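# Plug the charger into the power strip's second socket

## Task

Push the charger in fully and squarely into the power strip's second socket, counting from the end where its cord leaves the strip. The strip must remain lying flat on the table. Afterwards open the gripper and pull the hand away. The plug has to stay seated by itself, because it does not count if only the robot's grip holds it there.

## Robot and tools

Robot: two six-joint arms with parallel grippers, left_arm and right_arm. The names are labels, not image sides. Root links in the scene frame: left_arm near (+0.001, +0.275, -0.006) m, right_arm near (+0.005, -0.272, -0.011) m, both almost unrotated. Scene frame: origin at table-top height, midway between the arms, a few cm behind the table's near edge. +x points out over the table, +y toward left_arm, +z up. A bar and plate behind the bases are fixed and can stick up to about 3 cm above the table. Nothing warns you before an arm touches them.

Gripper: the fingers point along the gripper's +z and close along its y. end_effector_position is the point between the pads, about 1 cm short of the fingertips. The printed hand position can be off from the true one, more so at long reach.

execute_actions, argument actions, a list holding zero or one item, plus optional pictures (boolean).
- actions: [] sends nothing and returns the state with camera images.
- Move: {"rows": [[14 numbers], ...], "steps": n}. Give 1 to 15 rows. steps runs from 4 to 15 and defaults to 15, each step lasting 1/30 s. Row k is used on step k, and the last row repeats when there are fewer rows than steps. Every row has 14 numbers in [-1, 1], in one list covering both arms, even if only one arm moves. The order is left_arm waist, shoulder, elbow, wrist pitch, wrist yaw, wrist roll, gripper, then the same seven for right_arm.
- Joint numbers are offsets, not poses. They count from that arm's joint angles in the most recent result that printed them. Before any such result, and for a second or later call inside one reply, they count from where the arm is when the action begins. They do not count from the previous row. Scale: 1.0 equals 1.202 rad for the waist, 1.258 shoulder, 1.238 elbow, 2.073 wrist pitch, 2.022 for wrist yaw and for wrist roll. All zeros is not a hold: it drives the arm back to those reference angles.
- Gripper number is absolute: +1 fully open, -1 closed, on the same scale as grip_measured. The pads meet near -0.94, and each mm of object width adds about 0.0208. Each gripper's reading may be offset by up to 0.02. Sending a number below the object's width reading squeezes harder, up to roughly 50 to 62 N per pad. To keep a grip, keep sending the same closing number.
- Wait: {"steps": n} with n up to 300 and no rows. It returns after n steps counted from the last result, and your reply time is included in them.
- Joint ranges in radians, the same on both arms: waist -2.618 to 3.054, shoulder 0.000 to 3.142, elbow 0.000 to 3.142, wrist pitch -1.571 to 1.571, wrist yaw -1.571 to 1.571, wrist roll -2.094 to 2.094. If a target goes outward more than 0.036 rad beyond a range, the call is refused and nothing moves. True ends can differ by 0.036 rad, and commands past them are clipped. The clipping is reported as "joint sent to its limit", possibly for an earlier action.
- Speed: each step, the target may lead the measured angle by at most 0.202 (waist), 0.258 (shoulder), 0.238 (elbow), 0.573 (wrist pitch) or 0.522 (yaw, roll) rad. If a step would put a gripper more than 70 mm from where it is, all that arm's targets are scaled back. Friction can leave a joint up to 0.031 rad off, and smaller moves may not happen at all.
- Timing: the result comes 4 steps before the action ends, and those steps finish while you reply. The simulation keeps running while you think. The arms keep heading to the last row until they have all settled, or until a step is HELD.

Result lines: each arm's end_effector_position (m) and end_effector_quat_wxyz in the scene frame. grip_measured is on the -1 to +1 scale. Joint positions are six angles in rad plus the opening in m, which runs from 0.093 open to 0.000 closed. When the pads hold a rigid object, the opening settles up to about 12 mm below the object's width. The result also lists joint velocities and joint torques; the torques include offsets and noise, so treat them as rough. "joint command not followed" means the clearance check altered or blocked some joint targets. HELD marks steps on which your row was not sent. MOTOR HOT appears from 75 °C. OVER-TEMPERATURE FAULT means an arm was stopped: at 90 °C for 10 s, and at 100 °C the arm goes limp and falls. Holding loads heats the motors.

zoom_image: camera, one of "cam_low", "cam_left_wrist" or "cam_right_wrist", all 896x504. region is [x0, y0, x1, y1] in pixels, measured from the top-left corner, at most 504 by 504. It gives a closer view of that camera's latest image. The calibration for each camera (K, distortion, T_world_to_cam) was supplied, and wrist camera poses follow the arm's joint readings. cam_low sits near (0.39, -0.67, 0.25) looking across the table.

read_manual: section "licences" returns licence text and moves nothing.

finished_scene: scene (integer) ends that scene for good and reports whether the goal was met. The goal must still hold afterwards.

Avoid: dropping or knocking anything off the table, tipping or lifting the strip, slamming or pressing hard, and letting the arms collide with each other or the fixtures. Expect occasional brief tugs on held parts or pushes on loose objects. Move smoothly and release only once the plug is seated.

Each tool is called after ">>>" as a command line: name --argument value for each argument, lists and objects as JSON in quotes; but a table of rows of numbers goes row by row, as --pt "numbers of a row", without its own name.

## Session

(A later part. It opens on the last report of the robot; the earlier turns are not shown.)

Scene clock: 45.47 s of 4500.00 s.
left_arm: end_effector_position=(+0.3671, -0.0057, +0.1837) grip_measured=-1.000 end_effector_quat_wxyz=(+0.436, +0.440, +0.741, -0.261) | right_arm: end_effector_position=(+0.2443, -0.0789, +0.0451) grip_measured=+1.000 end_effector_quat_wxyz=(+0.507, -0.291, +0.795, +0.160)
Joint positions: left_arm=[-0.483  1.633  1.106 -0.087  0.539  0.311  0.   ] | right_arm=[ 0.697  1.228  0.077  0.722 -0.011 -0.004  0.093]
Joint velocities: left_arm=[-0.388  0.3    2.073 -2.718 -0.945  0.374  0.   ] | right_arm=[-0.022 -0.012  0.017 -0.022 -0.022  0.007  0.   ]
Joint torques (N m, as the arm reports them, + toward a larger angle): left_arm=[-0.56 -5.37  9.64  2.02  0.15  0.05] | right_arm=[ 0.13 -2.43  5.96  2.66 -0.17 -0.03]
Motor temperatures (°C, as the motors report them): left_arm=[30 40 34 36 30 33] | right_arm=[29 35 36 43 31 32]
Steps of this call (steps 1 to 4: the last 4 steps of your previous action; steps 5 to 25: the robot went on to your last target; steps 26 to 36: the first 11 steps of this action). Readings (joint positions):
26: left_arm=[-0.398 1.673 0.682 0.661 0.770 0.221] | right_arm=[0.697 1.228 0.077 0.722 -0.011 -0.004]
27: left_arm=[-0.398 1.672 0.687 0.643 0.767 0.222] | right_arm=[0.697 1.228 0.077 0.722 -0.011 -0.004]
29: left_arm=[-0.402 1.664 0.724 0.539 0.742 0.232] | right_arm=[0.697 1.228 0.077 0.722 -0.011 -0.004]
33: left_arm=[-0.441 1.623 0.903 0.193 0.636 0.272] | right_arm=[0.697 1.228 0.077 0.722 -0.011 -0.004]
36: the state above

>>> execute_actions --actions '[{"rows": [[-0.063,0.135,0.295,-0.350,-0.130,0.053,-1,0,0,0,0.005,0,0,1],[-0.070,0.158,0.335,-0.385,-0.142,0.058,-1,0,0,0,0.005,0,0,1],[-0.079,0.190,0.387,-0.425,-0.156,0.063,-1,0,0,0,0.005,0,0,1],[-0.089,0.225,0.443,-0.465,-0.172,0.069,-1,0,0,0,0.005,0,0,1],[-0.100,0.262,0.505,-0.505,-0.188,0.076,-1,0,0,0,0.005,0,0,1],[-0.111,0.302,0.568,-0.545,-0.205,0.083,-1,0,0,0,0.005,0,0,1],[-0.122,0.343,0.630,-0.582,-0.221,0.090,-1,0,0,0,0.005,0,0,1],[-0.132,0.383,0.690,-0.615,-0.236,0.097,-1,0,0,0,0.005,0,0,1],[-0.141,0.420,0.745,-0.642,-0.250,0.103,-1,0,0,0,0.005,0,0,1],[-0.149,0.452,0.790,-0.662,-0.261,0.108,-1,0,0,0,0.005,0,0,1],[-0.154,0.476,0.822,-0.674,-0.268,0.111,-1,0,0,0,0.005,0,0,1],[-0.157,0.489,0.839,-0.679,-0.272,0.113,-1,0,0,0,0.005,0,0,1],[-0.158,0.494,0.845,-0.679,-0.2735,0.113,-1,0,0,0,0.005,0,0,1]], "steps": 15}]'

>>> execute_actions --actions '[{"steps": 10}]' --pictures true

Scene clock: 46.63 s of 4500.00 s.
left_arm: end_effector_position=(+0.3625, -0.0084, +0.1322) grip_measured=-1.000 end_effector_quat_wxyz=(+0.107, +0.527, +0.841, -0.050) | right_arm: end_effector_position=(+0.2443, -0.0789, +0.0451) grip_measured=+1.000 end_effector_quat_wxyz=(+0.507, -0.291, +0.795, +0.160)
Joint positions: left_arm=[-0.644  2.145  2.024 -1.251  0.106  0.484  0.   ] | right_arm=[ 0.697  1.228  0.077  0.722 -0.011 -0.004  0.093]
Joint velocities: left_arm=[-0.339  1.17   1.551 -1.341 -0.579  0.286  0.   ] | right_arm=[ 0.012 -0.002  0.007  0.051  0.007 -0.066  0.   ]
Joint torques (N m, as the arm reports them, + toward a larger angle): left_arm=[ -0.08 -11.38   8.16   0.49   0.07   0.08] | right_arm=[ 0.14 -2.43  5.97  2.66 -0.17 -0.02]
Motor temperatures (°C, as the motors report them): left_arm=[30 40 35 36 30 33] | right_arm=[29 35 36 43 31 32]
Steps of this call (steps 1 to 4: the last 4 steps of your previous action; steps 5 to 24: the robot went on to your last target; steps 25 to 35: the first 11 steps of this action). Readings (joint positions):
25: left_arm=[-0.550 1.781 1.429 -0.765 0.300 0.407] | right_arm=[0.697 1.228 0.077 0.722 -0.011 -0.004]
26: left_arm=[-0.551 1.788 1.446 -0.790 0.294 0.409] | right_arm=[0.697 1.228 0.077 0.722 -0.011 -0.004]
28: left_arm=[-0.559 1.833 1.532 -0.877 0.268 0.418] | right_arm=[0.697 1.228 0.077 0.722 -0.011 -0.004]
32: left_arm=[-0.604 2.005 1.823 -1.095 0.179 0.453] | right_arm=[0.697 1.228 0.077 0.722 -0.011 -0.004]
35: the state above

Scene clock: 46.97 s of 4500.00 s.
left_arm: end_effector_position=(+0.3399, +0.0116, +0.1052) grip_measured=-1.000 end_effector_quat_wxyz=(-0.003, +0.555, +0.832, +0.005) | right_arm: end_effector_position=(+0.2443, -0.0789, +0.0451) grip_measured=+1.000 end_effector_quat_wxyz=(+0.507, -0.291, +0.795, +0.160)
Joint positions: left_arm=[-0.675  2.257  2.123 -1.465  0.011  0.526  0.   ] | right_arm=[ 0.697  1.228  0.077  0.722 -0.011 -0.004  0.093]
Joint velocities: left_arm=[-0.007 -0.012  0.056 -0.154 -0.168  0.037  0.   ] | right_arm=[ 0.002 -0.007  0.002  0.022  0.037 -0.007  0.   ]
Joint torques (N m, as the arm reports them, + toward a larger angle): left_arm=[  0.29 -13.26   9.93   0.22   0.     0.05] | right_arm=[ 0.13 -2.43  5.95  2.66 -0.17 -0.03]
Motor temperatures (°C, as the motors report them): left_arm=[30 40 35 36 30 33] | right_arm=[29 35 36 43 31 32]
Kept back: nothing.
Steps of this call (steps 1 to 4: the last 4 steps of your previous action; steps 5 to 10: the robot went on to your last target). Readings (joint positions):
1: left_arm=[-0.655 2.182 2.068 -1.290 0.086 0.494] | right_arm=[0.697 1.228 0.077 0.722 -0.011 -0.004]
2: left_arm=[-0.664 2.211 2.096 -1.323 0.070 0.501] | right_arm=[0.697 1.228 0.077 0.722 -0.011 -0.004]
4: left_arm=[-0.674 2.244 2.116 -1.376 0.046 0.512] | right_arm=[0.697 1.228 0.077 0.722 -0.011 -0.004]
8: left_arm=[-0.675 2.257 2.117 -1.447 0.017 0.523] | right_arm=[0.697 1.228 0.077 0.722 -0.011 -0.004]
10: the state above
camera_calibration (this result's frames):
cam_left_wrist: T_world_to_cam=[[-0.923022, -0.384747, -0.000912098, 0.313064], [-0.346751, 0.830836, 0.435287, 0.101978], [-0.166718, 0.402096, -0.900291, 0.232158], [0, 0, 0, 1]] pos_world=[0.363031, -0.0576264, 0.164906]
cam_right_wrist: T_world_to_cam=[[0.629946, -0.776068, 0.0297756, -0.216846], [-0.58938, -0.502673, -0.632417, 0.171143], [0.505766, 0.38084, -0.774055, 0.021196], [0, 0, 0, 1]] pos_world=[0.226749, -0.0903305, 0.131097]

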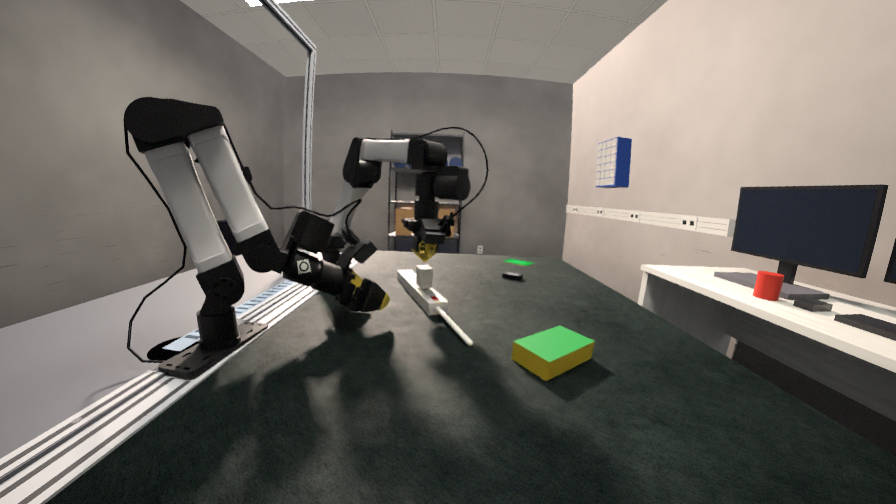

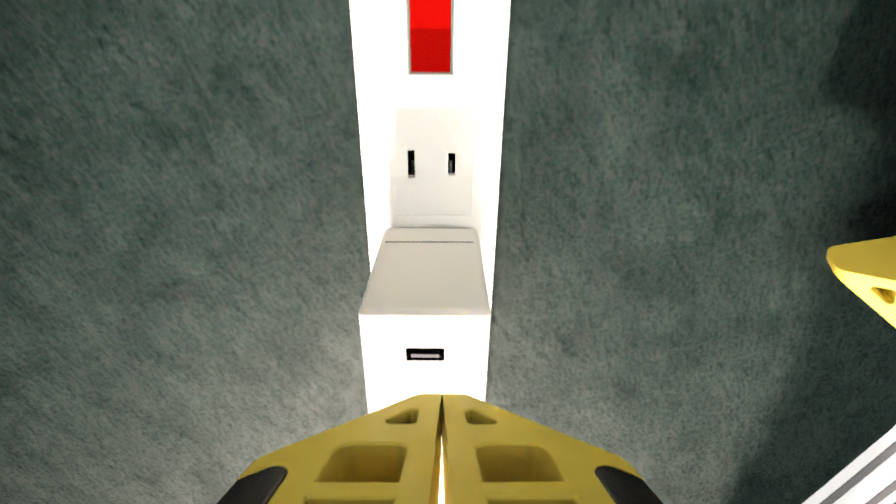

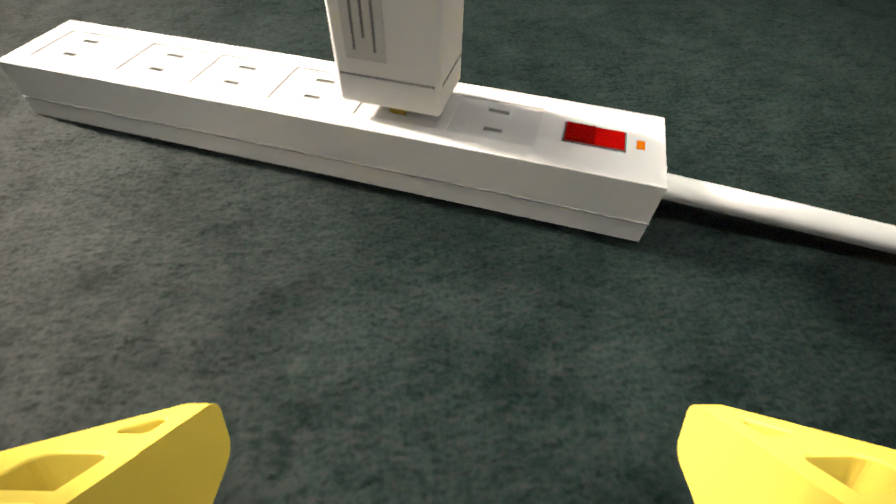

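>>> execute_actions --actions '[{"rows": [[0.006,-0.010,0.0,-0.005,-0.010,0.004,-1,0,0,0,0.005,0,0,1],[0.010,-0.018,-0.012,0.002,-0.010,0.004,-1,0,0,0,0.005,0,0,1],[0.013,-0.024,-0.025,0.010,-0.010,0.004,-1,0,0,0,0.005,0,0,1],[0.015,-0.029,-0.040,0.018,-0.010,0.004,-1,0,0,0,0.005,0,0,1],[0.016,-0.033,-0.055,0.026,-0.010,0.004,-1,0,0,0,0.005,0,0,1],[0.016,-0.035,-0.069,0.034,-0.010,0.004,-1,0,0,0,0.005,0,0,1],[0.016,-0.036,-0.082,0.041,-0.010,0.004,-1,0,0,0,0.005,0,0,1],[0.016,-0.036,-0.092,0.046,-0.010,0.004,-1,0,0,0,0.005,0,0,1],[0.016,-0.036,-0.099,0.050,-0.010,0.004,-1,0,0,0,0.005,0,0,1],[0.016,-0.036,-0.103,0.052,-0.010,0.004,-1,0,0,0,0.005,0,0,1]], "steps": 15}]' --pictures true

Scene clock: 48.70 s of 4500.00 s.
left_arm: end_effector_position=(+0.3373, +0.0192, +0.0938) grip_measured=-1.000 end_effector_quat_wxyz=(-0.005, +0.555, +0.832, +0.011) | right_arm: end_effector_position=(+0.2443, -0.0789, +0.0451) grip_measured=+1.000 end_effector_quat_wxyz=(+0.507, -0.291, +0.795, +0.160)
Joint positions: left_arm=[-0.67   2.225  2.025 -1.405 -0.002  0.53   0.   ] | right_arm=[ 0.697  1.228  0.077  0.722 -0.011 -0.004  0.093]
Joint velocities: left_arm=[ 0.022 -0.002 -0.227  0.139  0.007 -0.007  0.   ] | right_arm=[-0.007 -0.007 -0.022 -0.007 -0.051  0.022  0.   ]
Joint torques (N m, as the arm reports them, + toward a larger angle): left_arm=[  0.94 -13.72   5.98   0.38   0.04   0.01] | right_arm=[ 0.14 -2.43  5.93  2.66 -0.17 -0.03]
Motor temperatures (°C, as the motors report them): left_arm=[30 41 35 35 30 33] | right_arm=[29 35 36 43 31 32]
Steps of this call (steps 1 to 30: the robot went on to your last target; steps 31 to 41: nothing new was sent; steps 42 to 52: the first 11 steps of this action). Readings (joint positions):
42: left_arm=[-0.675 2.257 2.127 -1.488 -0.002 0.530] | right_arm=[0.697 1.228 0.077 0.722 -0.011 -0.004]
43: left_arm=[-0.675 2.257 2.127 -1.487 -0.002 0.530] | right_arm=[0.697 1.228 0.077 0.722 -0.011 -0.004]
45: left_arm=[-0.675 2.251 2.115 -1.473 -0.002 0.530] | right_arm=[0.697 1.228 0.077 0.722 -0.011 -0.004]
49: left_arm=[-0.672 2.227 2.057 -1.431 -0.002 0.530] | right_arm=[0.697 1.228 0.077 0.722 -0.011 -0.004]
52: the state above
camera_calibration (this result's frames):
cam_left_wrist: T_world_to_cam=[[-0.922712, -0.385401, -0.00828198, 0.314272], [-0.348472, 0.824726, 0.445415, 0.0994366], [-0.164833, 0.413876, -0.895286, 0.217094], [0, 0, 0, 1]] pos_world=[0.360418, -0.0507368, 0.152673]
cam_right_wrist: T_world_to_cam=[[0.629946, -0.776068, 0.0297756, -0.216846], [-0.58938, -0.502673, -0.632417, 0.171143], [0.505766, 0.38084, -0.774055, 0.021196], [0, 0, 0, 1]] pos_world=[0.226749, -0.0903305, 0.131097]

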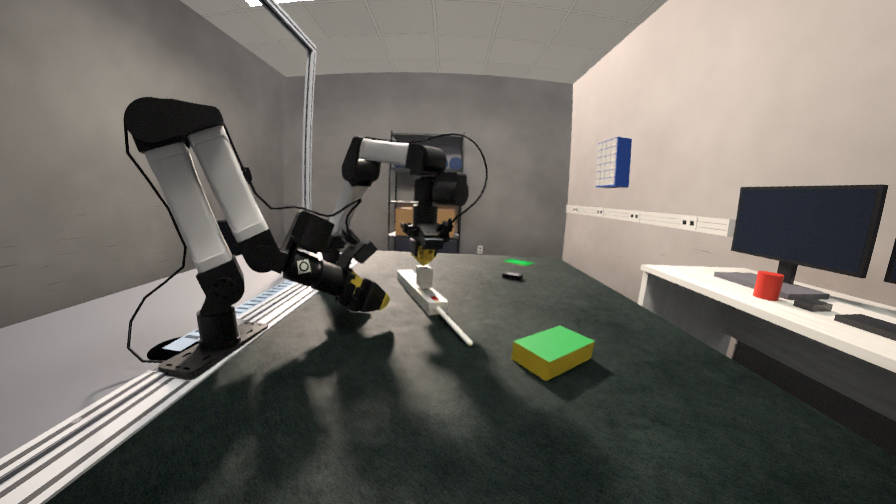

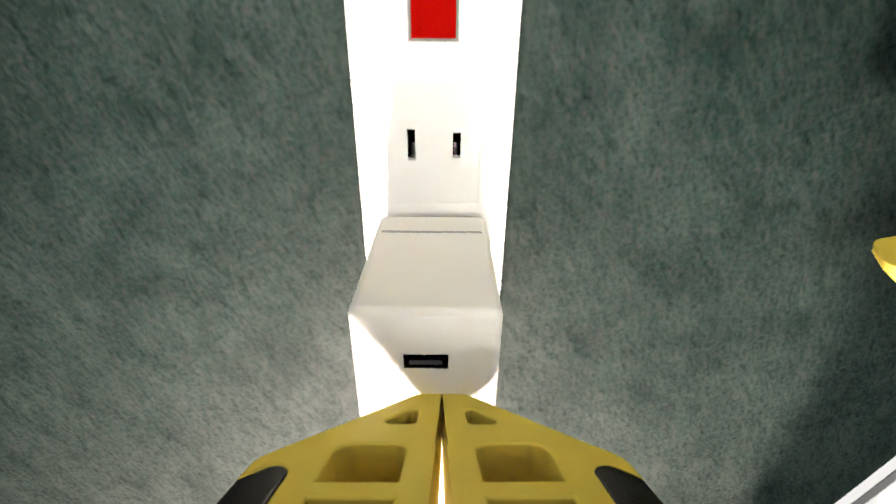

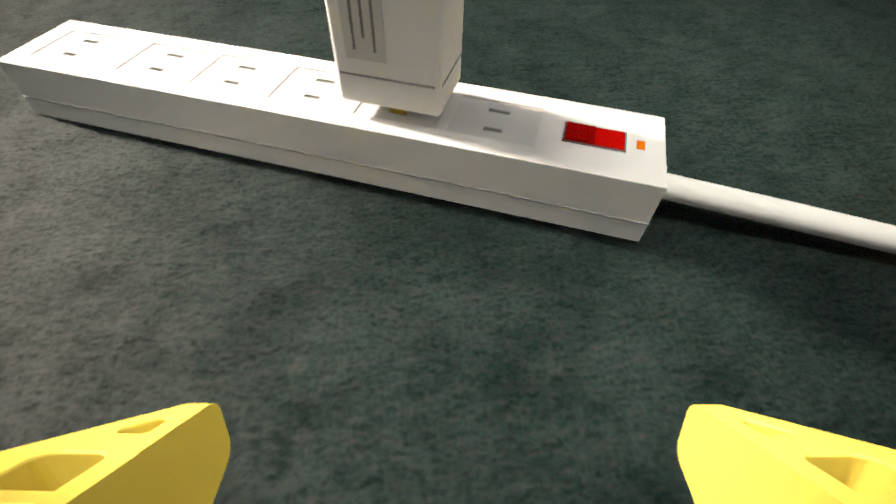

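>>> execute_actions --actions '[{"rows": [[0.015,-0.008,-0.024,0.023,0,0,-1,0,0,0,0.005,0,0,1],[0.015,0.000,-0.026,0.024,0,0,-1,0,0,0,0.005,0,0,1],[0.015,0.010,-0.029,0.025,0,0,-1,0,0,0,0.005,0,0,1],[0.015,0.018,-0.033,0.027,0,0,-1,0,0,0,0.005,0,0,1],[0.012,0.027,-0.038,0.029,0,0,-1,0,0,0,0.005,0,0,1],[0.010,0.037,-0.044,0.030,0,0,-1,0,0,0,0.005,0,0,1],[0.008,0.048,-0.051,0.031,0,0,-1,0,0,0,0.005,0,0,1],[0.006,0.060,-0.058,0.032,0,0,-1,0,0,0,0.005,0,0,1],[0.005,0.072,-0.066,0.033,0,0,-1,0,0,0,0.005,0,0,1],[0.005,0.084,-0.073,0.034,0,0,-1,0,0,0,0.005,0,0,1],[0.005,0.095,-0.080,0.035,0,0,-1,0,0,0,0.005,0,0,1],[0.005,0.104,-0.085,0.035,0,0,-1,0,0,0,0.005,0,0,1],[0.005,0.110,-0.089,0.035,0,0,-1,0,0,0,0.005,0,0,1]], "steps": 15}]' --pictures true

Scene clock: 49.70 s of 4500.00 s.
left_arm: end_effector_position=(+0.3430, +0.0154, +0.0858) grip_measured=-1.000 end_effector_quat_wxyz=(+0.005, +0.555, +0.832, +0.011) | right_arm: end_effector_position=(+0.2443, -0.0789, +0.0451) grip_measured=+1.000 end_effector_quat_wxyz=(+0.507, -0.291, +0.795, +0.160)
Joint positions: left_arm=[-0.67   2.231  2.003 -1.355 -0.002  0.53   0.   ] | right_arm=[ 0.697  1.228  0.077  0.722 -0.011 -0.004  0.093]
Joint velocities: left_arm=[ 0.002  0.056 -0.09   0.139 -0.022 -0.037  0.   ] | right_arm=[ 0.007 -0.017  0.002 -0.037  0.022  0.007  0.   ]
Joint torques (N m, as the arm reports them, + toward a larger angle): left_arm=[ 0.4  -3.71  0.64  0.34  0.11 -0.02] | right_arm=[ 0.17 -2.42  5.92  2.66 -0.18 -0.03]
Motor temperatures (°C, as the motors report them): left_arm=[30 41 35 35 30 33] | right_arm=[29 35 36 43 31 32]
Steps of this call (steps 1 to 4: the last 4 steps of your previous action; steps 5 to 19: the robot went on to your last target; steps 20 to 30: the first 11 steps of this action). Readings (joint positions):
20: left_arm=[-0.670 2.225 2.015 -1.372 -0.002 0.530] | right_arm=[0.697 1.228 0.077 0.722 -0.011 -0.004]
21: left_arm=[-0.670 2.225 2.015 -1.372 -0.002 0.530] | right_arm=[0.697 1.228 0.077 0.722 -0.011 -0.004]
23: left_arm=[-0.670 2.225 2.015 -1.371 -0.002 0.530] | right_arm=[0.697 1.228 0.077 0.722 -0.011 -0.004]
27: left_arm=[-0.670 2.229 2.008 -1.363 -0.002 0.530] | right_arm=[0.697 1.228 0.077 0.722 -0.011 -0.004]
30: the state above
camera_calibration (this result's frames):
cam_left_wrist: T_world_to_cam=[[-0.9225, -0.385527, -0.0190478, 0.318779], [-0.355879, 0.830374, 0.428753, 0.11205], [-0.149479, 0.402303, -0.903221, 0.207982], [0, 0, 0, 1]] pos_world=[0.365039, -0.0538171, 0.145884]
cam_right_wrist: T_world_to_cam=[[0.629946, -0.776068, 0.0297756, -0.216846], [-0.58938, -0.502673, -0.632417, 0.171143], [0.505766, 0.38084, -0.774055, 0.021196], [0, 0, 0, 1]] pos_world=[0.226749, -0.0903305, 0.131097]

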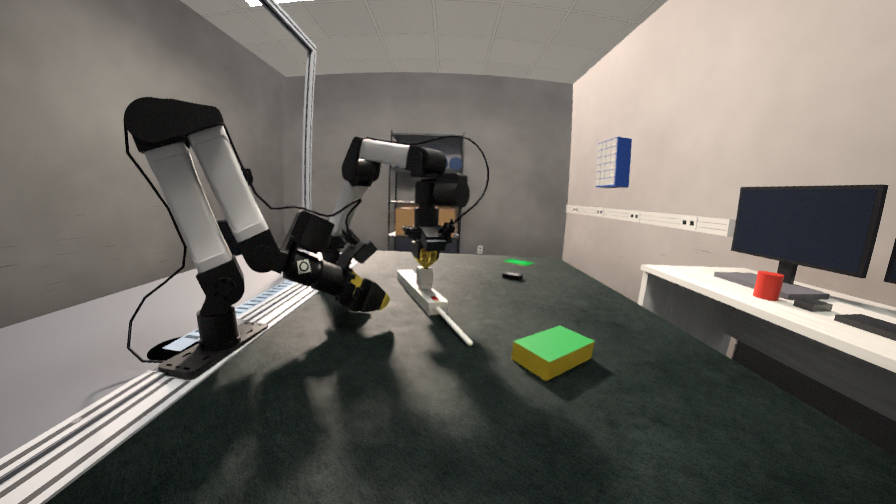

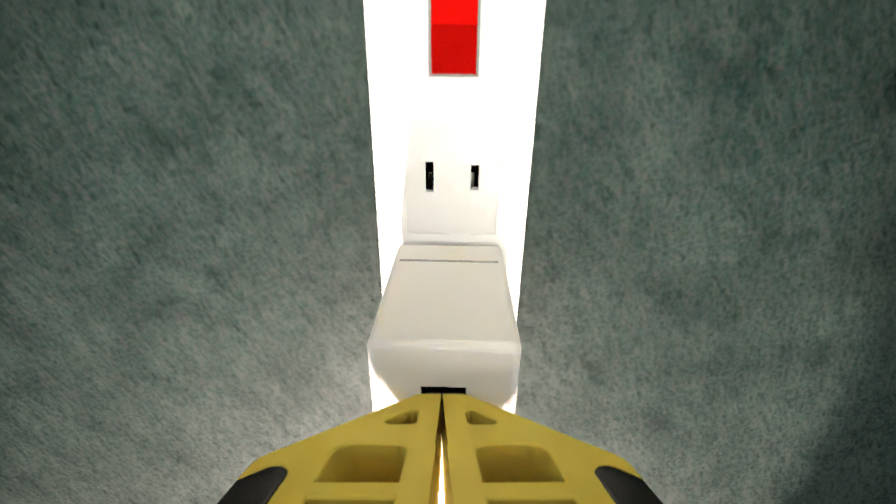

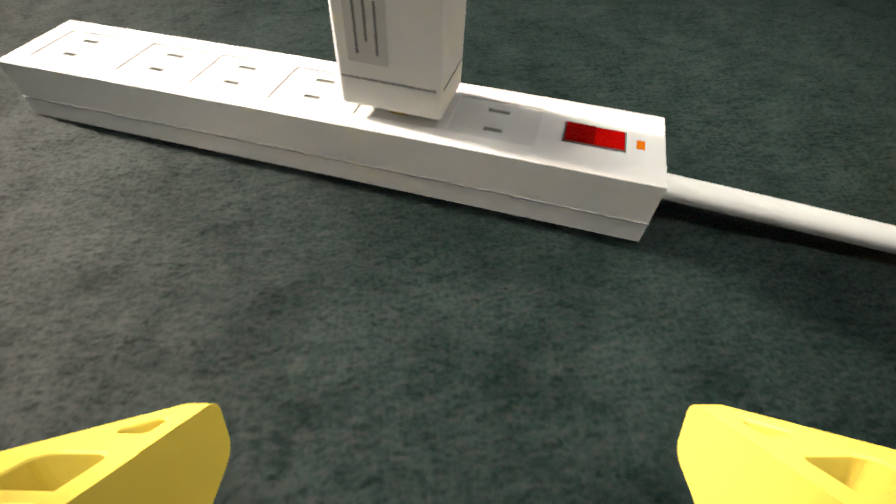

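>>> execute_actions --actions '[{"rows": [[0,0.105,-0.065,0.0,0,0,-1,0,0,0,0.005,0,0,1],[0,0.105,-0.065,-0.015,0,0,-1,0,0,0,0.005,0,0,1],[0,0.105,-0.065,-0.030,0,0,-1,0,0,0,0.005,0,0,1],[0,0.105,-0.065,-0.040,0,0,-1,0,0,0,0.005,0,0,1],[0,0.106,-0.066,-0.030,0,0,-1,0,0,0,0.005,0,0,1],[0,0.107,-0.066,-0.010,0,0,-1,0,0,0,0.005,0,0,1],[0,0.108,-0.067,0.015,0,0,-1,0,0,0,0.005,0,0,1],[0,0.109,-0.067,0.030,0,0,-1,0,0,0,0.005,0,0,1],[0,0.110,-0.068,0.020,0,0,-1,0,0,0,0.005,0,0,1],[0,0.110,-0.068,0.0,0,0,-1,0,0,0,0.005,0,0,1],[0,0.110,-0.068,-0.010,0,0,-1,0,0,0,0.005,0,0,1]], "steps": 15}]' --pictures true

>>> zoom_image --camera "cam_right_wrist" --region '[320, 0, 500, 160]'

Scene clock: 50.33 s of 4500.00 s.
left_arm: end_effector_position=(+0.3409, +0.0159, +0.0803) grip_measured=-1.000 end_effector_quat_wxyz=(-0.003, +0.555, +0.832, +0.008) | right_arm: end_effector_position=(+0.2443, -0.0789, +0.0451) grip_measured=+1.000 end_effector_quat_wxyz=(+0.507, -0.291, +0.795, +0.160)
Joint positions: left_arm=[-0.67   2.241  1.997 -1.357  0.004  0.53   0.   ] | right_arm=[ 0.697  1.228  0.077  0.722 -0.011 -0.004  0.093]
Joint velocities: left_arm=[-0.002 -0.007 -0.007  0.11   0.022 -0.051  0.   ] | right_arm=[-0.007 -0.002 -0.002  0.022  0.022  0.007  0.   ]
Joint torques (N m, as the arm reports them, + toward a larger angle): left_arm=[ 0.06 -2.41 -0.06  0.08  0.02 -0.02] | right_arm=[ 0.12 -2.39  5.97  2.66 -0.16 -0.02]
Motor temperatures (°C, as the motors report them): left_arm=[30 41 35 35 30 33] | right_arm=[29 35 36 43 31 32]
Steps of this call (steps 1 to 4: the last 4 steps of your previous action; steps 5 to 8: the robot went on to your last target; steps 9 to 19: the first 11 steps of this action). Readings (joint positions):
9: left_arm=[-0.670 2.241 1.997 -1.356 0.004 0.530] | right_arm=[0.697 1.228 0.077 0.722 -0.011 -0.004]
10: left_arm=[-0.670 2.241 1.997 -1.358 0.004 0.530] | right_arm=[0.697 1.228 0.077 0.722 -0.011 -0.004]
12: left_arm=[-0.670 2.241 1.997 -1.359 0.004 0.530] | right_arm=[0.697 1.228 0.077 0.722 -0.011 -0.004]
16: left_arm=[-0.670 2.241 1.997 -1.355 0.004 0.530] | right_arm=[0.697 1.228 0.077 0.722 -0.011 -0.004]
19: the state above
camera_calibration (this result's frames):
cam_left_wrist: T_world_to_cam=[[-0.922577, -0.385775, -0.00545295, 0.315887], [-0.348721, 0.827748, 0.439577, 0.109956], [-0.165064, 0.407445, -0.898188, 0.207384], [0, 0, 0, 1]] pos_world=[0.364005, -0.0536516, 0.139658]
cam_right_wrist: T_world_to_cam=[[0.629946, -0.776068, 0.0297756, -0.216846], [-0.58938, -0.502673, -0.632417, 0.171143], [0.505766, 0.38084, -0.774055, 0.021196], [0, 0, 0, 1]] pos_world=[0.226749, -0.0903305, 0.131097]

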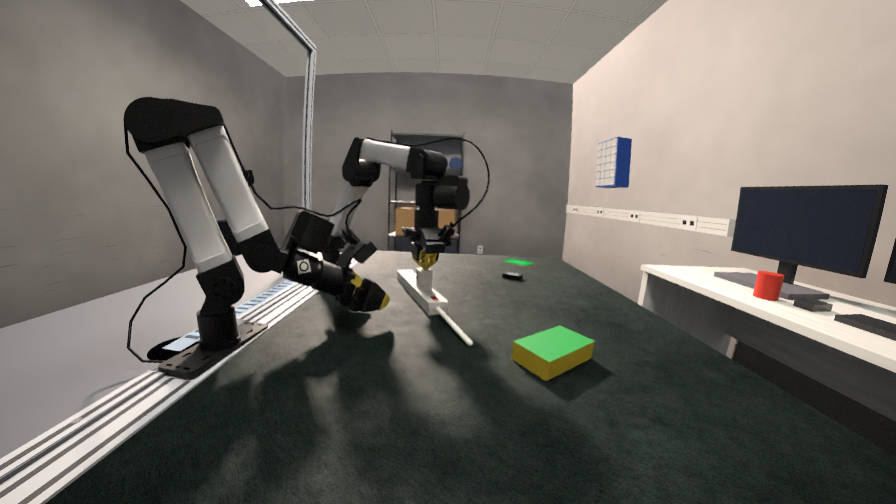

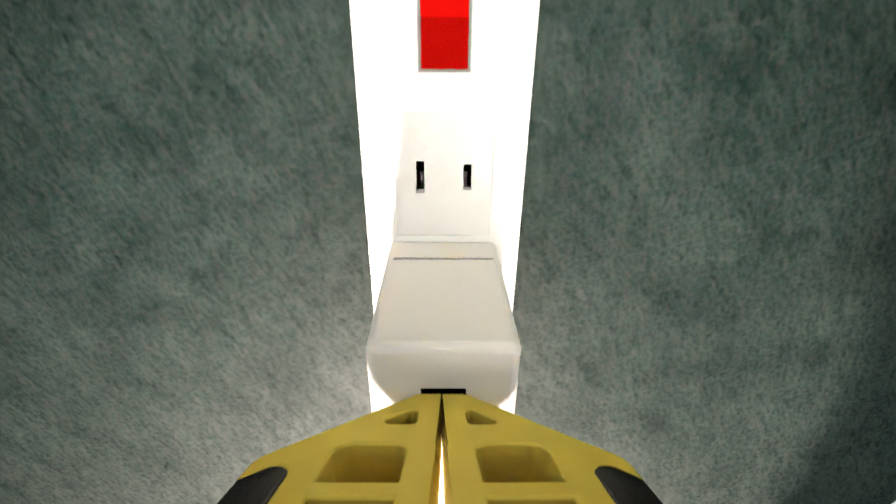

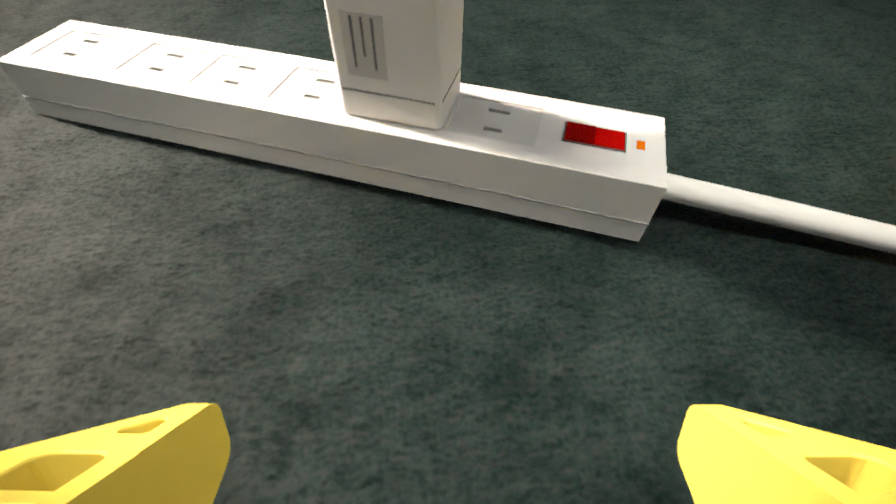

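Region (320, 0, 500, 160) of cam_right_wrist's 896x504 image, scaled by 2.800, with more detail than that image has.

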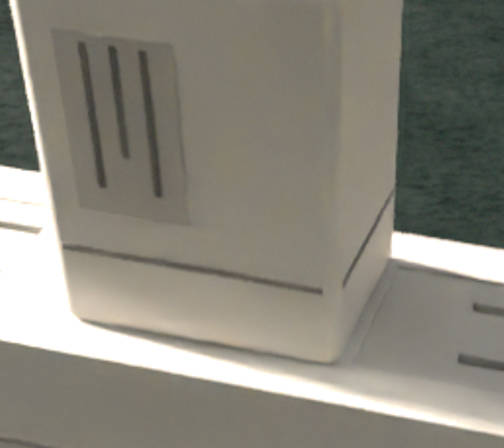

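>>> execute_actions --actions '[{"rows": [[0,0.075,-0.045,0.0,0,0,-1,0,-0.01,0.01,0.005,0,0,1],[0,0.040,-0.022,0.0,0,0,-1,-0.01,-0.03,0.02,0.005,0,0,1],[0,0.005,0.0,0.0,0,0,-1,-0.02,-0.06,0.03,0.005,0,0,1],[0,-0.030,0.015,0.0,0,0,-1,-0.04,-0.09,0.04,0.005,0,0,1],[0,-0.065,0.022,0.0,0,0,-1,-0.06,-0.12,0.05,0.005,0,0,1],[0.005,-0.105,0.022,0.0,0,0,-1,-0.085,-0.15,0.05,0.005,0,0,1],[0.015,-0.148,0.018,0.0,0,0,-1,-0.11,-0.18,0.05,0.005,0,0,1],[0.035,-0.192,0.010,0.0,0,0,-1,-0.135,-0.205,0.05,0.005,0,0,1],[0.060,-0.235,0.0,0.0,0,0,-1,-0.16,-0.23,0.05,0.005,0,0,1],[0.090,-0.275,-0.010,0.0,0,0,-1,-0.18,-0.25,0.05,0.005,0,0,1],[0.120,-0.308,-0.020,0.0,0,0,-1,-0.195,-0.265,0.05,0.005,0,0,1],[0.148,-0.333,-0.028,0.0,0,0,-1,-0.205,-0.275,0.05,0.005,0,0,1],[0.170,-0.350,-0.034,0.0,0,0,-1,-0.21,-0.28,0.05,0.005,0,0,1],[0.185,-0.358,-0.038,0.0,0,0,-1,-0.21,-0.28,0.05,0.005,0,0,1],[0.190,-0.360,-0.040,0.0,0,0,-1,-0.21,-0.28,0.05,0.005,0,0,1]], "steps": 15}]'

>>> execute_actions --actions '[{"steps": 12}]' --pictures true

Scene clock: 50.97 s of 4500.00 s.
left_arm: end_effector_position=(+0.3455, +0.0266, +0.1668) grip_measured=-1.000 end_effector_quat_wxyz=(+0.103, +0.540, +0.835, +0.002) | right_arm: end_effector_position=(+0.2851, -0.1149, +0.1557) grip_measured=+1.000 end_effector_quat_wxyz=(+0.656, -0.197, +0.713, +0.148)
Joint positions: left_arm=[-0.638  2.031  1.997 -1.354  0.007  0.53   0.   ] | right_arm=[ 0.512  0.947  0.132  0.732 -0.016 -0.004  0.093]
Joint velocities: left_arm=[ 0.525 -1.404  0.012 -0.007  0.007 -0.066  0.   ] | right_arm=[-0.701 -0.789  0.007  0.081 -0.037 -0.037  0.   ]
Joint torques (N m, as the arm reports them, + toward a larger angle): left_arm=[  3.41 -13.61   5.9    0.71   0.01  -0.02] | right_arm=[-0.28 -1.74  7.82  2.44 -0.15 -0.02]
Motor temperatures (°C, as the motors report them): left_arm=[30 41 35 35 30 33] | right_arm=[29 35 36 43 31 32]
Steps of this call (steps 1 to 4: the last 4 steps of your previous action; steps 5 to 8: the robot went on to your last target; steps 9 to 19: the first 11 steps of this action). Readings (joint positions):
9: left_arm=[-0.670 2.240 1.997 -1.357 0.004 0.530] | right_arm=[0.697 1.228 0.077 0.722 -0.011 -0.004]
10: left_arm=[-0.670 2.237 1.997 -1.356 0.004 0.530] | right_arm=[0.697 1.226 0.078 0.722 -0.011 -0.004]
12: left_arm=[-0.670 2.230 1.997 -1.354 0.004 0.530] | right_arm=[0.688 1.193 0.086 0.715 -0.013 -0.004]
16: left_arm=[-0.668 2.162 1.997 -1.356 0.004 0.530] | right_arm=[0.598 1.048 0.122 0.718 -0.017 -0.004]
19: the state above

Scene clock: 51.37 s of 4500.00 s.
left_arm: end_effector_position=(+0.3592, +0.1160, +0.2671) grip_measured=-1.000 end_effector_quat_wxyz=(+0.227, +0.442, +0.868, +0.022) | right_arm: end_effector_position=(+0.2894, -0.1312, +0.1749) grip_measured=+1.000 end_effector_quat_wxyz=(+0.683, -0.173, +0.696, +0.135)
Joint positions: left_arm=[-0.432  1.762  1.975 -1.351 -0.002  0.53   0.   ] | right_arm=[ 0.458  0.891  0.132  0.739 -0.014 -0.004  0.093]
Joint velocities: left_arm=[-0.042  0.139 -0.115 -0.051  0.066 -0.066  0.   ] | right_arm=[-0.002  0.012 -0.027  0.007 -0.022 -0.007  0.   ]
Joint torques (N m, as the arm reports them, + toward a larger angle): left_arm=[-0.44 -7.22  5.51  1.28  0.14 -0.04] | right_arm=[-0.82 -2.35  8.03  2.53 -0.13 -0.03]
Motor temperatures (°C, as the motors report them): left_arm=[30 41 35 35 30 33] | right_arm=[29 35 37 43 31 32]
Kept back: nothing.
Steps of this call (steps 1 to 4: the last 4 steps of your previous action; steps 5 to 12: the robot went on to your last target). Readings (joint positions):
1: left_arm=[-0.615 1.982 1.997 -1.353 0.008 0.530] | right_arm=[0.490 0.923 0.132 0.735 -0.015 -0.004]
2: left_arm=[-0.585 1.932 1.997 -1.352 0.009 0.530] | right_arm=[0.474 0.906 0.132 0.737 -0.014 -0.004]
4: left_arm=[-0.506 1.838 1.991 -1.348 0.010 0.530] | right_arm=[0.460 0.892 0.132 0.739 -0.014 -0.004]
8: left_arm=[-0.423 1.751 1.990 -1.349 -0.002 0.530] | right_arm=[0.458 0.891 0.132 0.739 -0.014 -0.004]
12: the state above
camera_calibration (this result's frames):
cam_left_wrist: T_world_to_cam=[[-0.75811, -0.608943, -0.233363, 0.4001], [-0.633778, 0.772279, 0.0437063, 0.165979], [0.153607, 0.181035, -0.971407, 0.268695], [0, 0, 0, 1]] pos_world=[0.36724, 0.0668123, 0.347127]
cam_right_wrist: T_world_to_cam=[[0.433571, -0.900184, 0.0410407, -0.251103], [-0.389692, -0.22837, -0.892181, 0.277158], [0.8125, 0.370831, -0.449809, -0.0280136], [0, 0, 0, 1]] pos_world=[0.239638, -0.152357, 0.24498]

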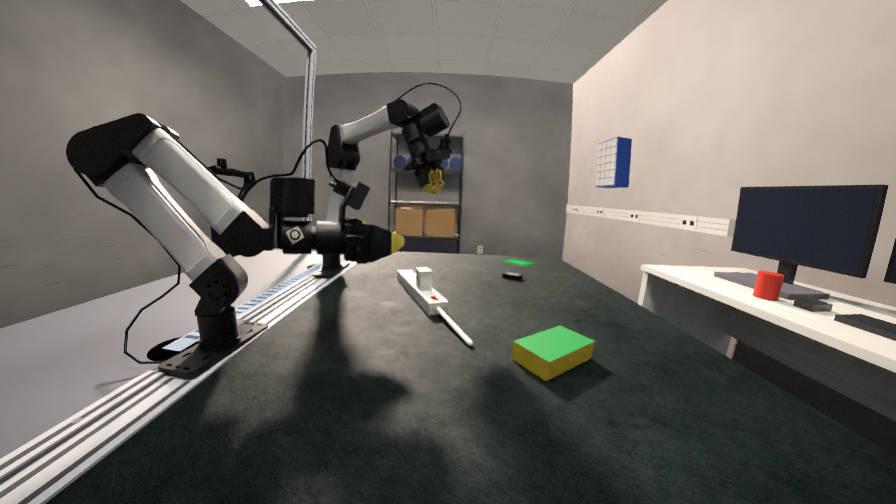

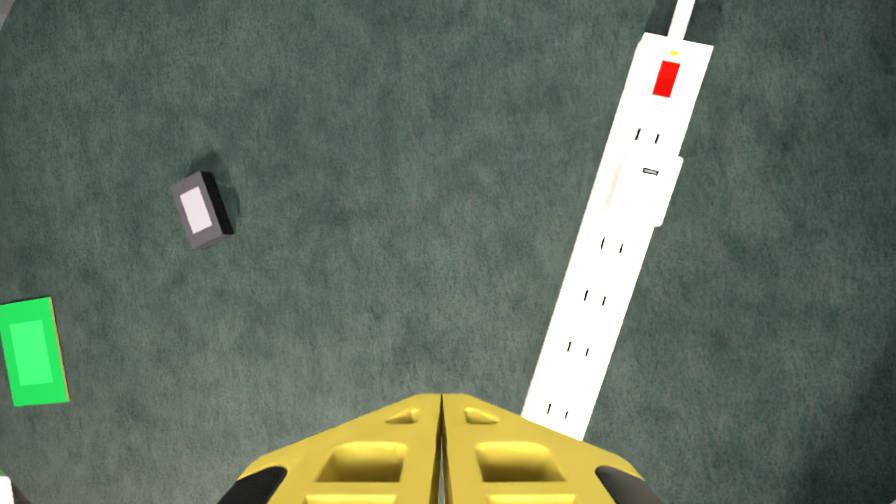

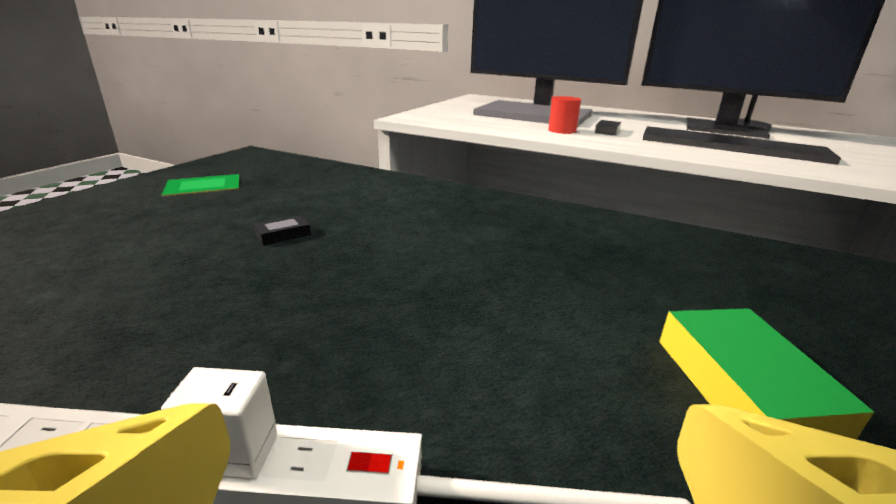

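The charger is seated in the second outlet, the strip is lying flat, and both arms are clear.

>>> finished_scene --scene 2

The scene is finished: the task was done.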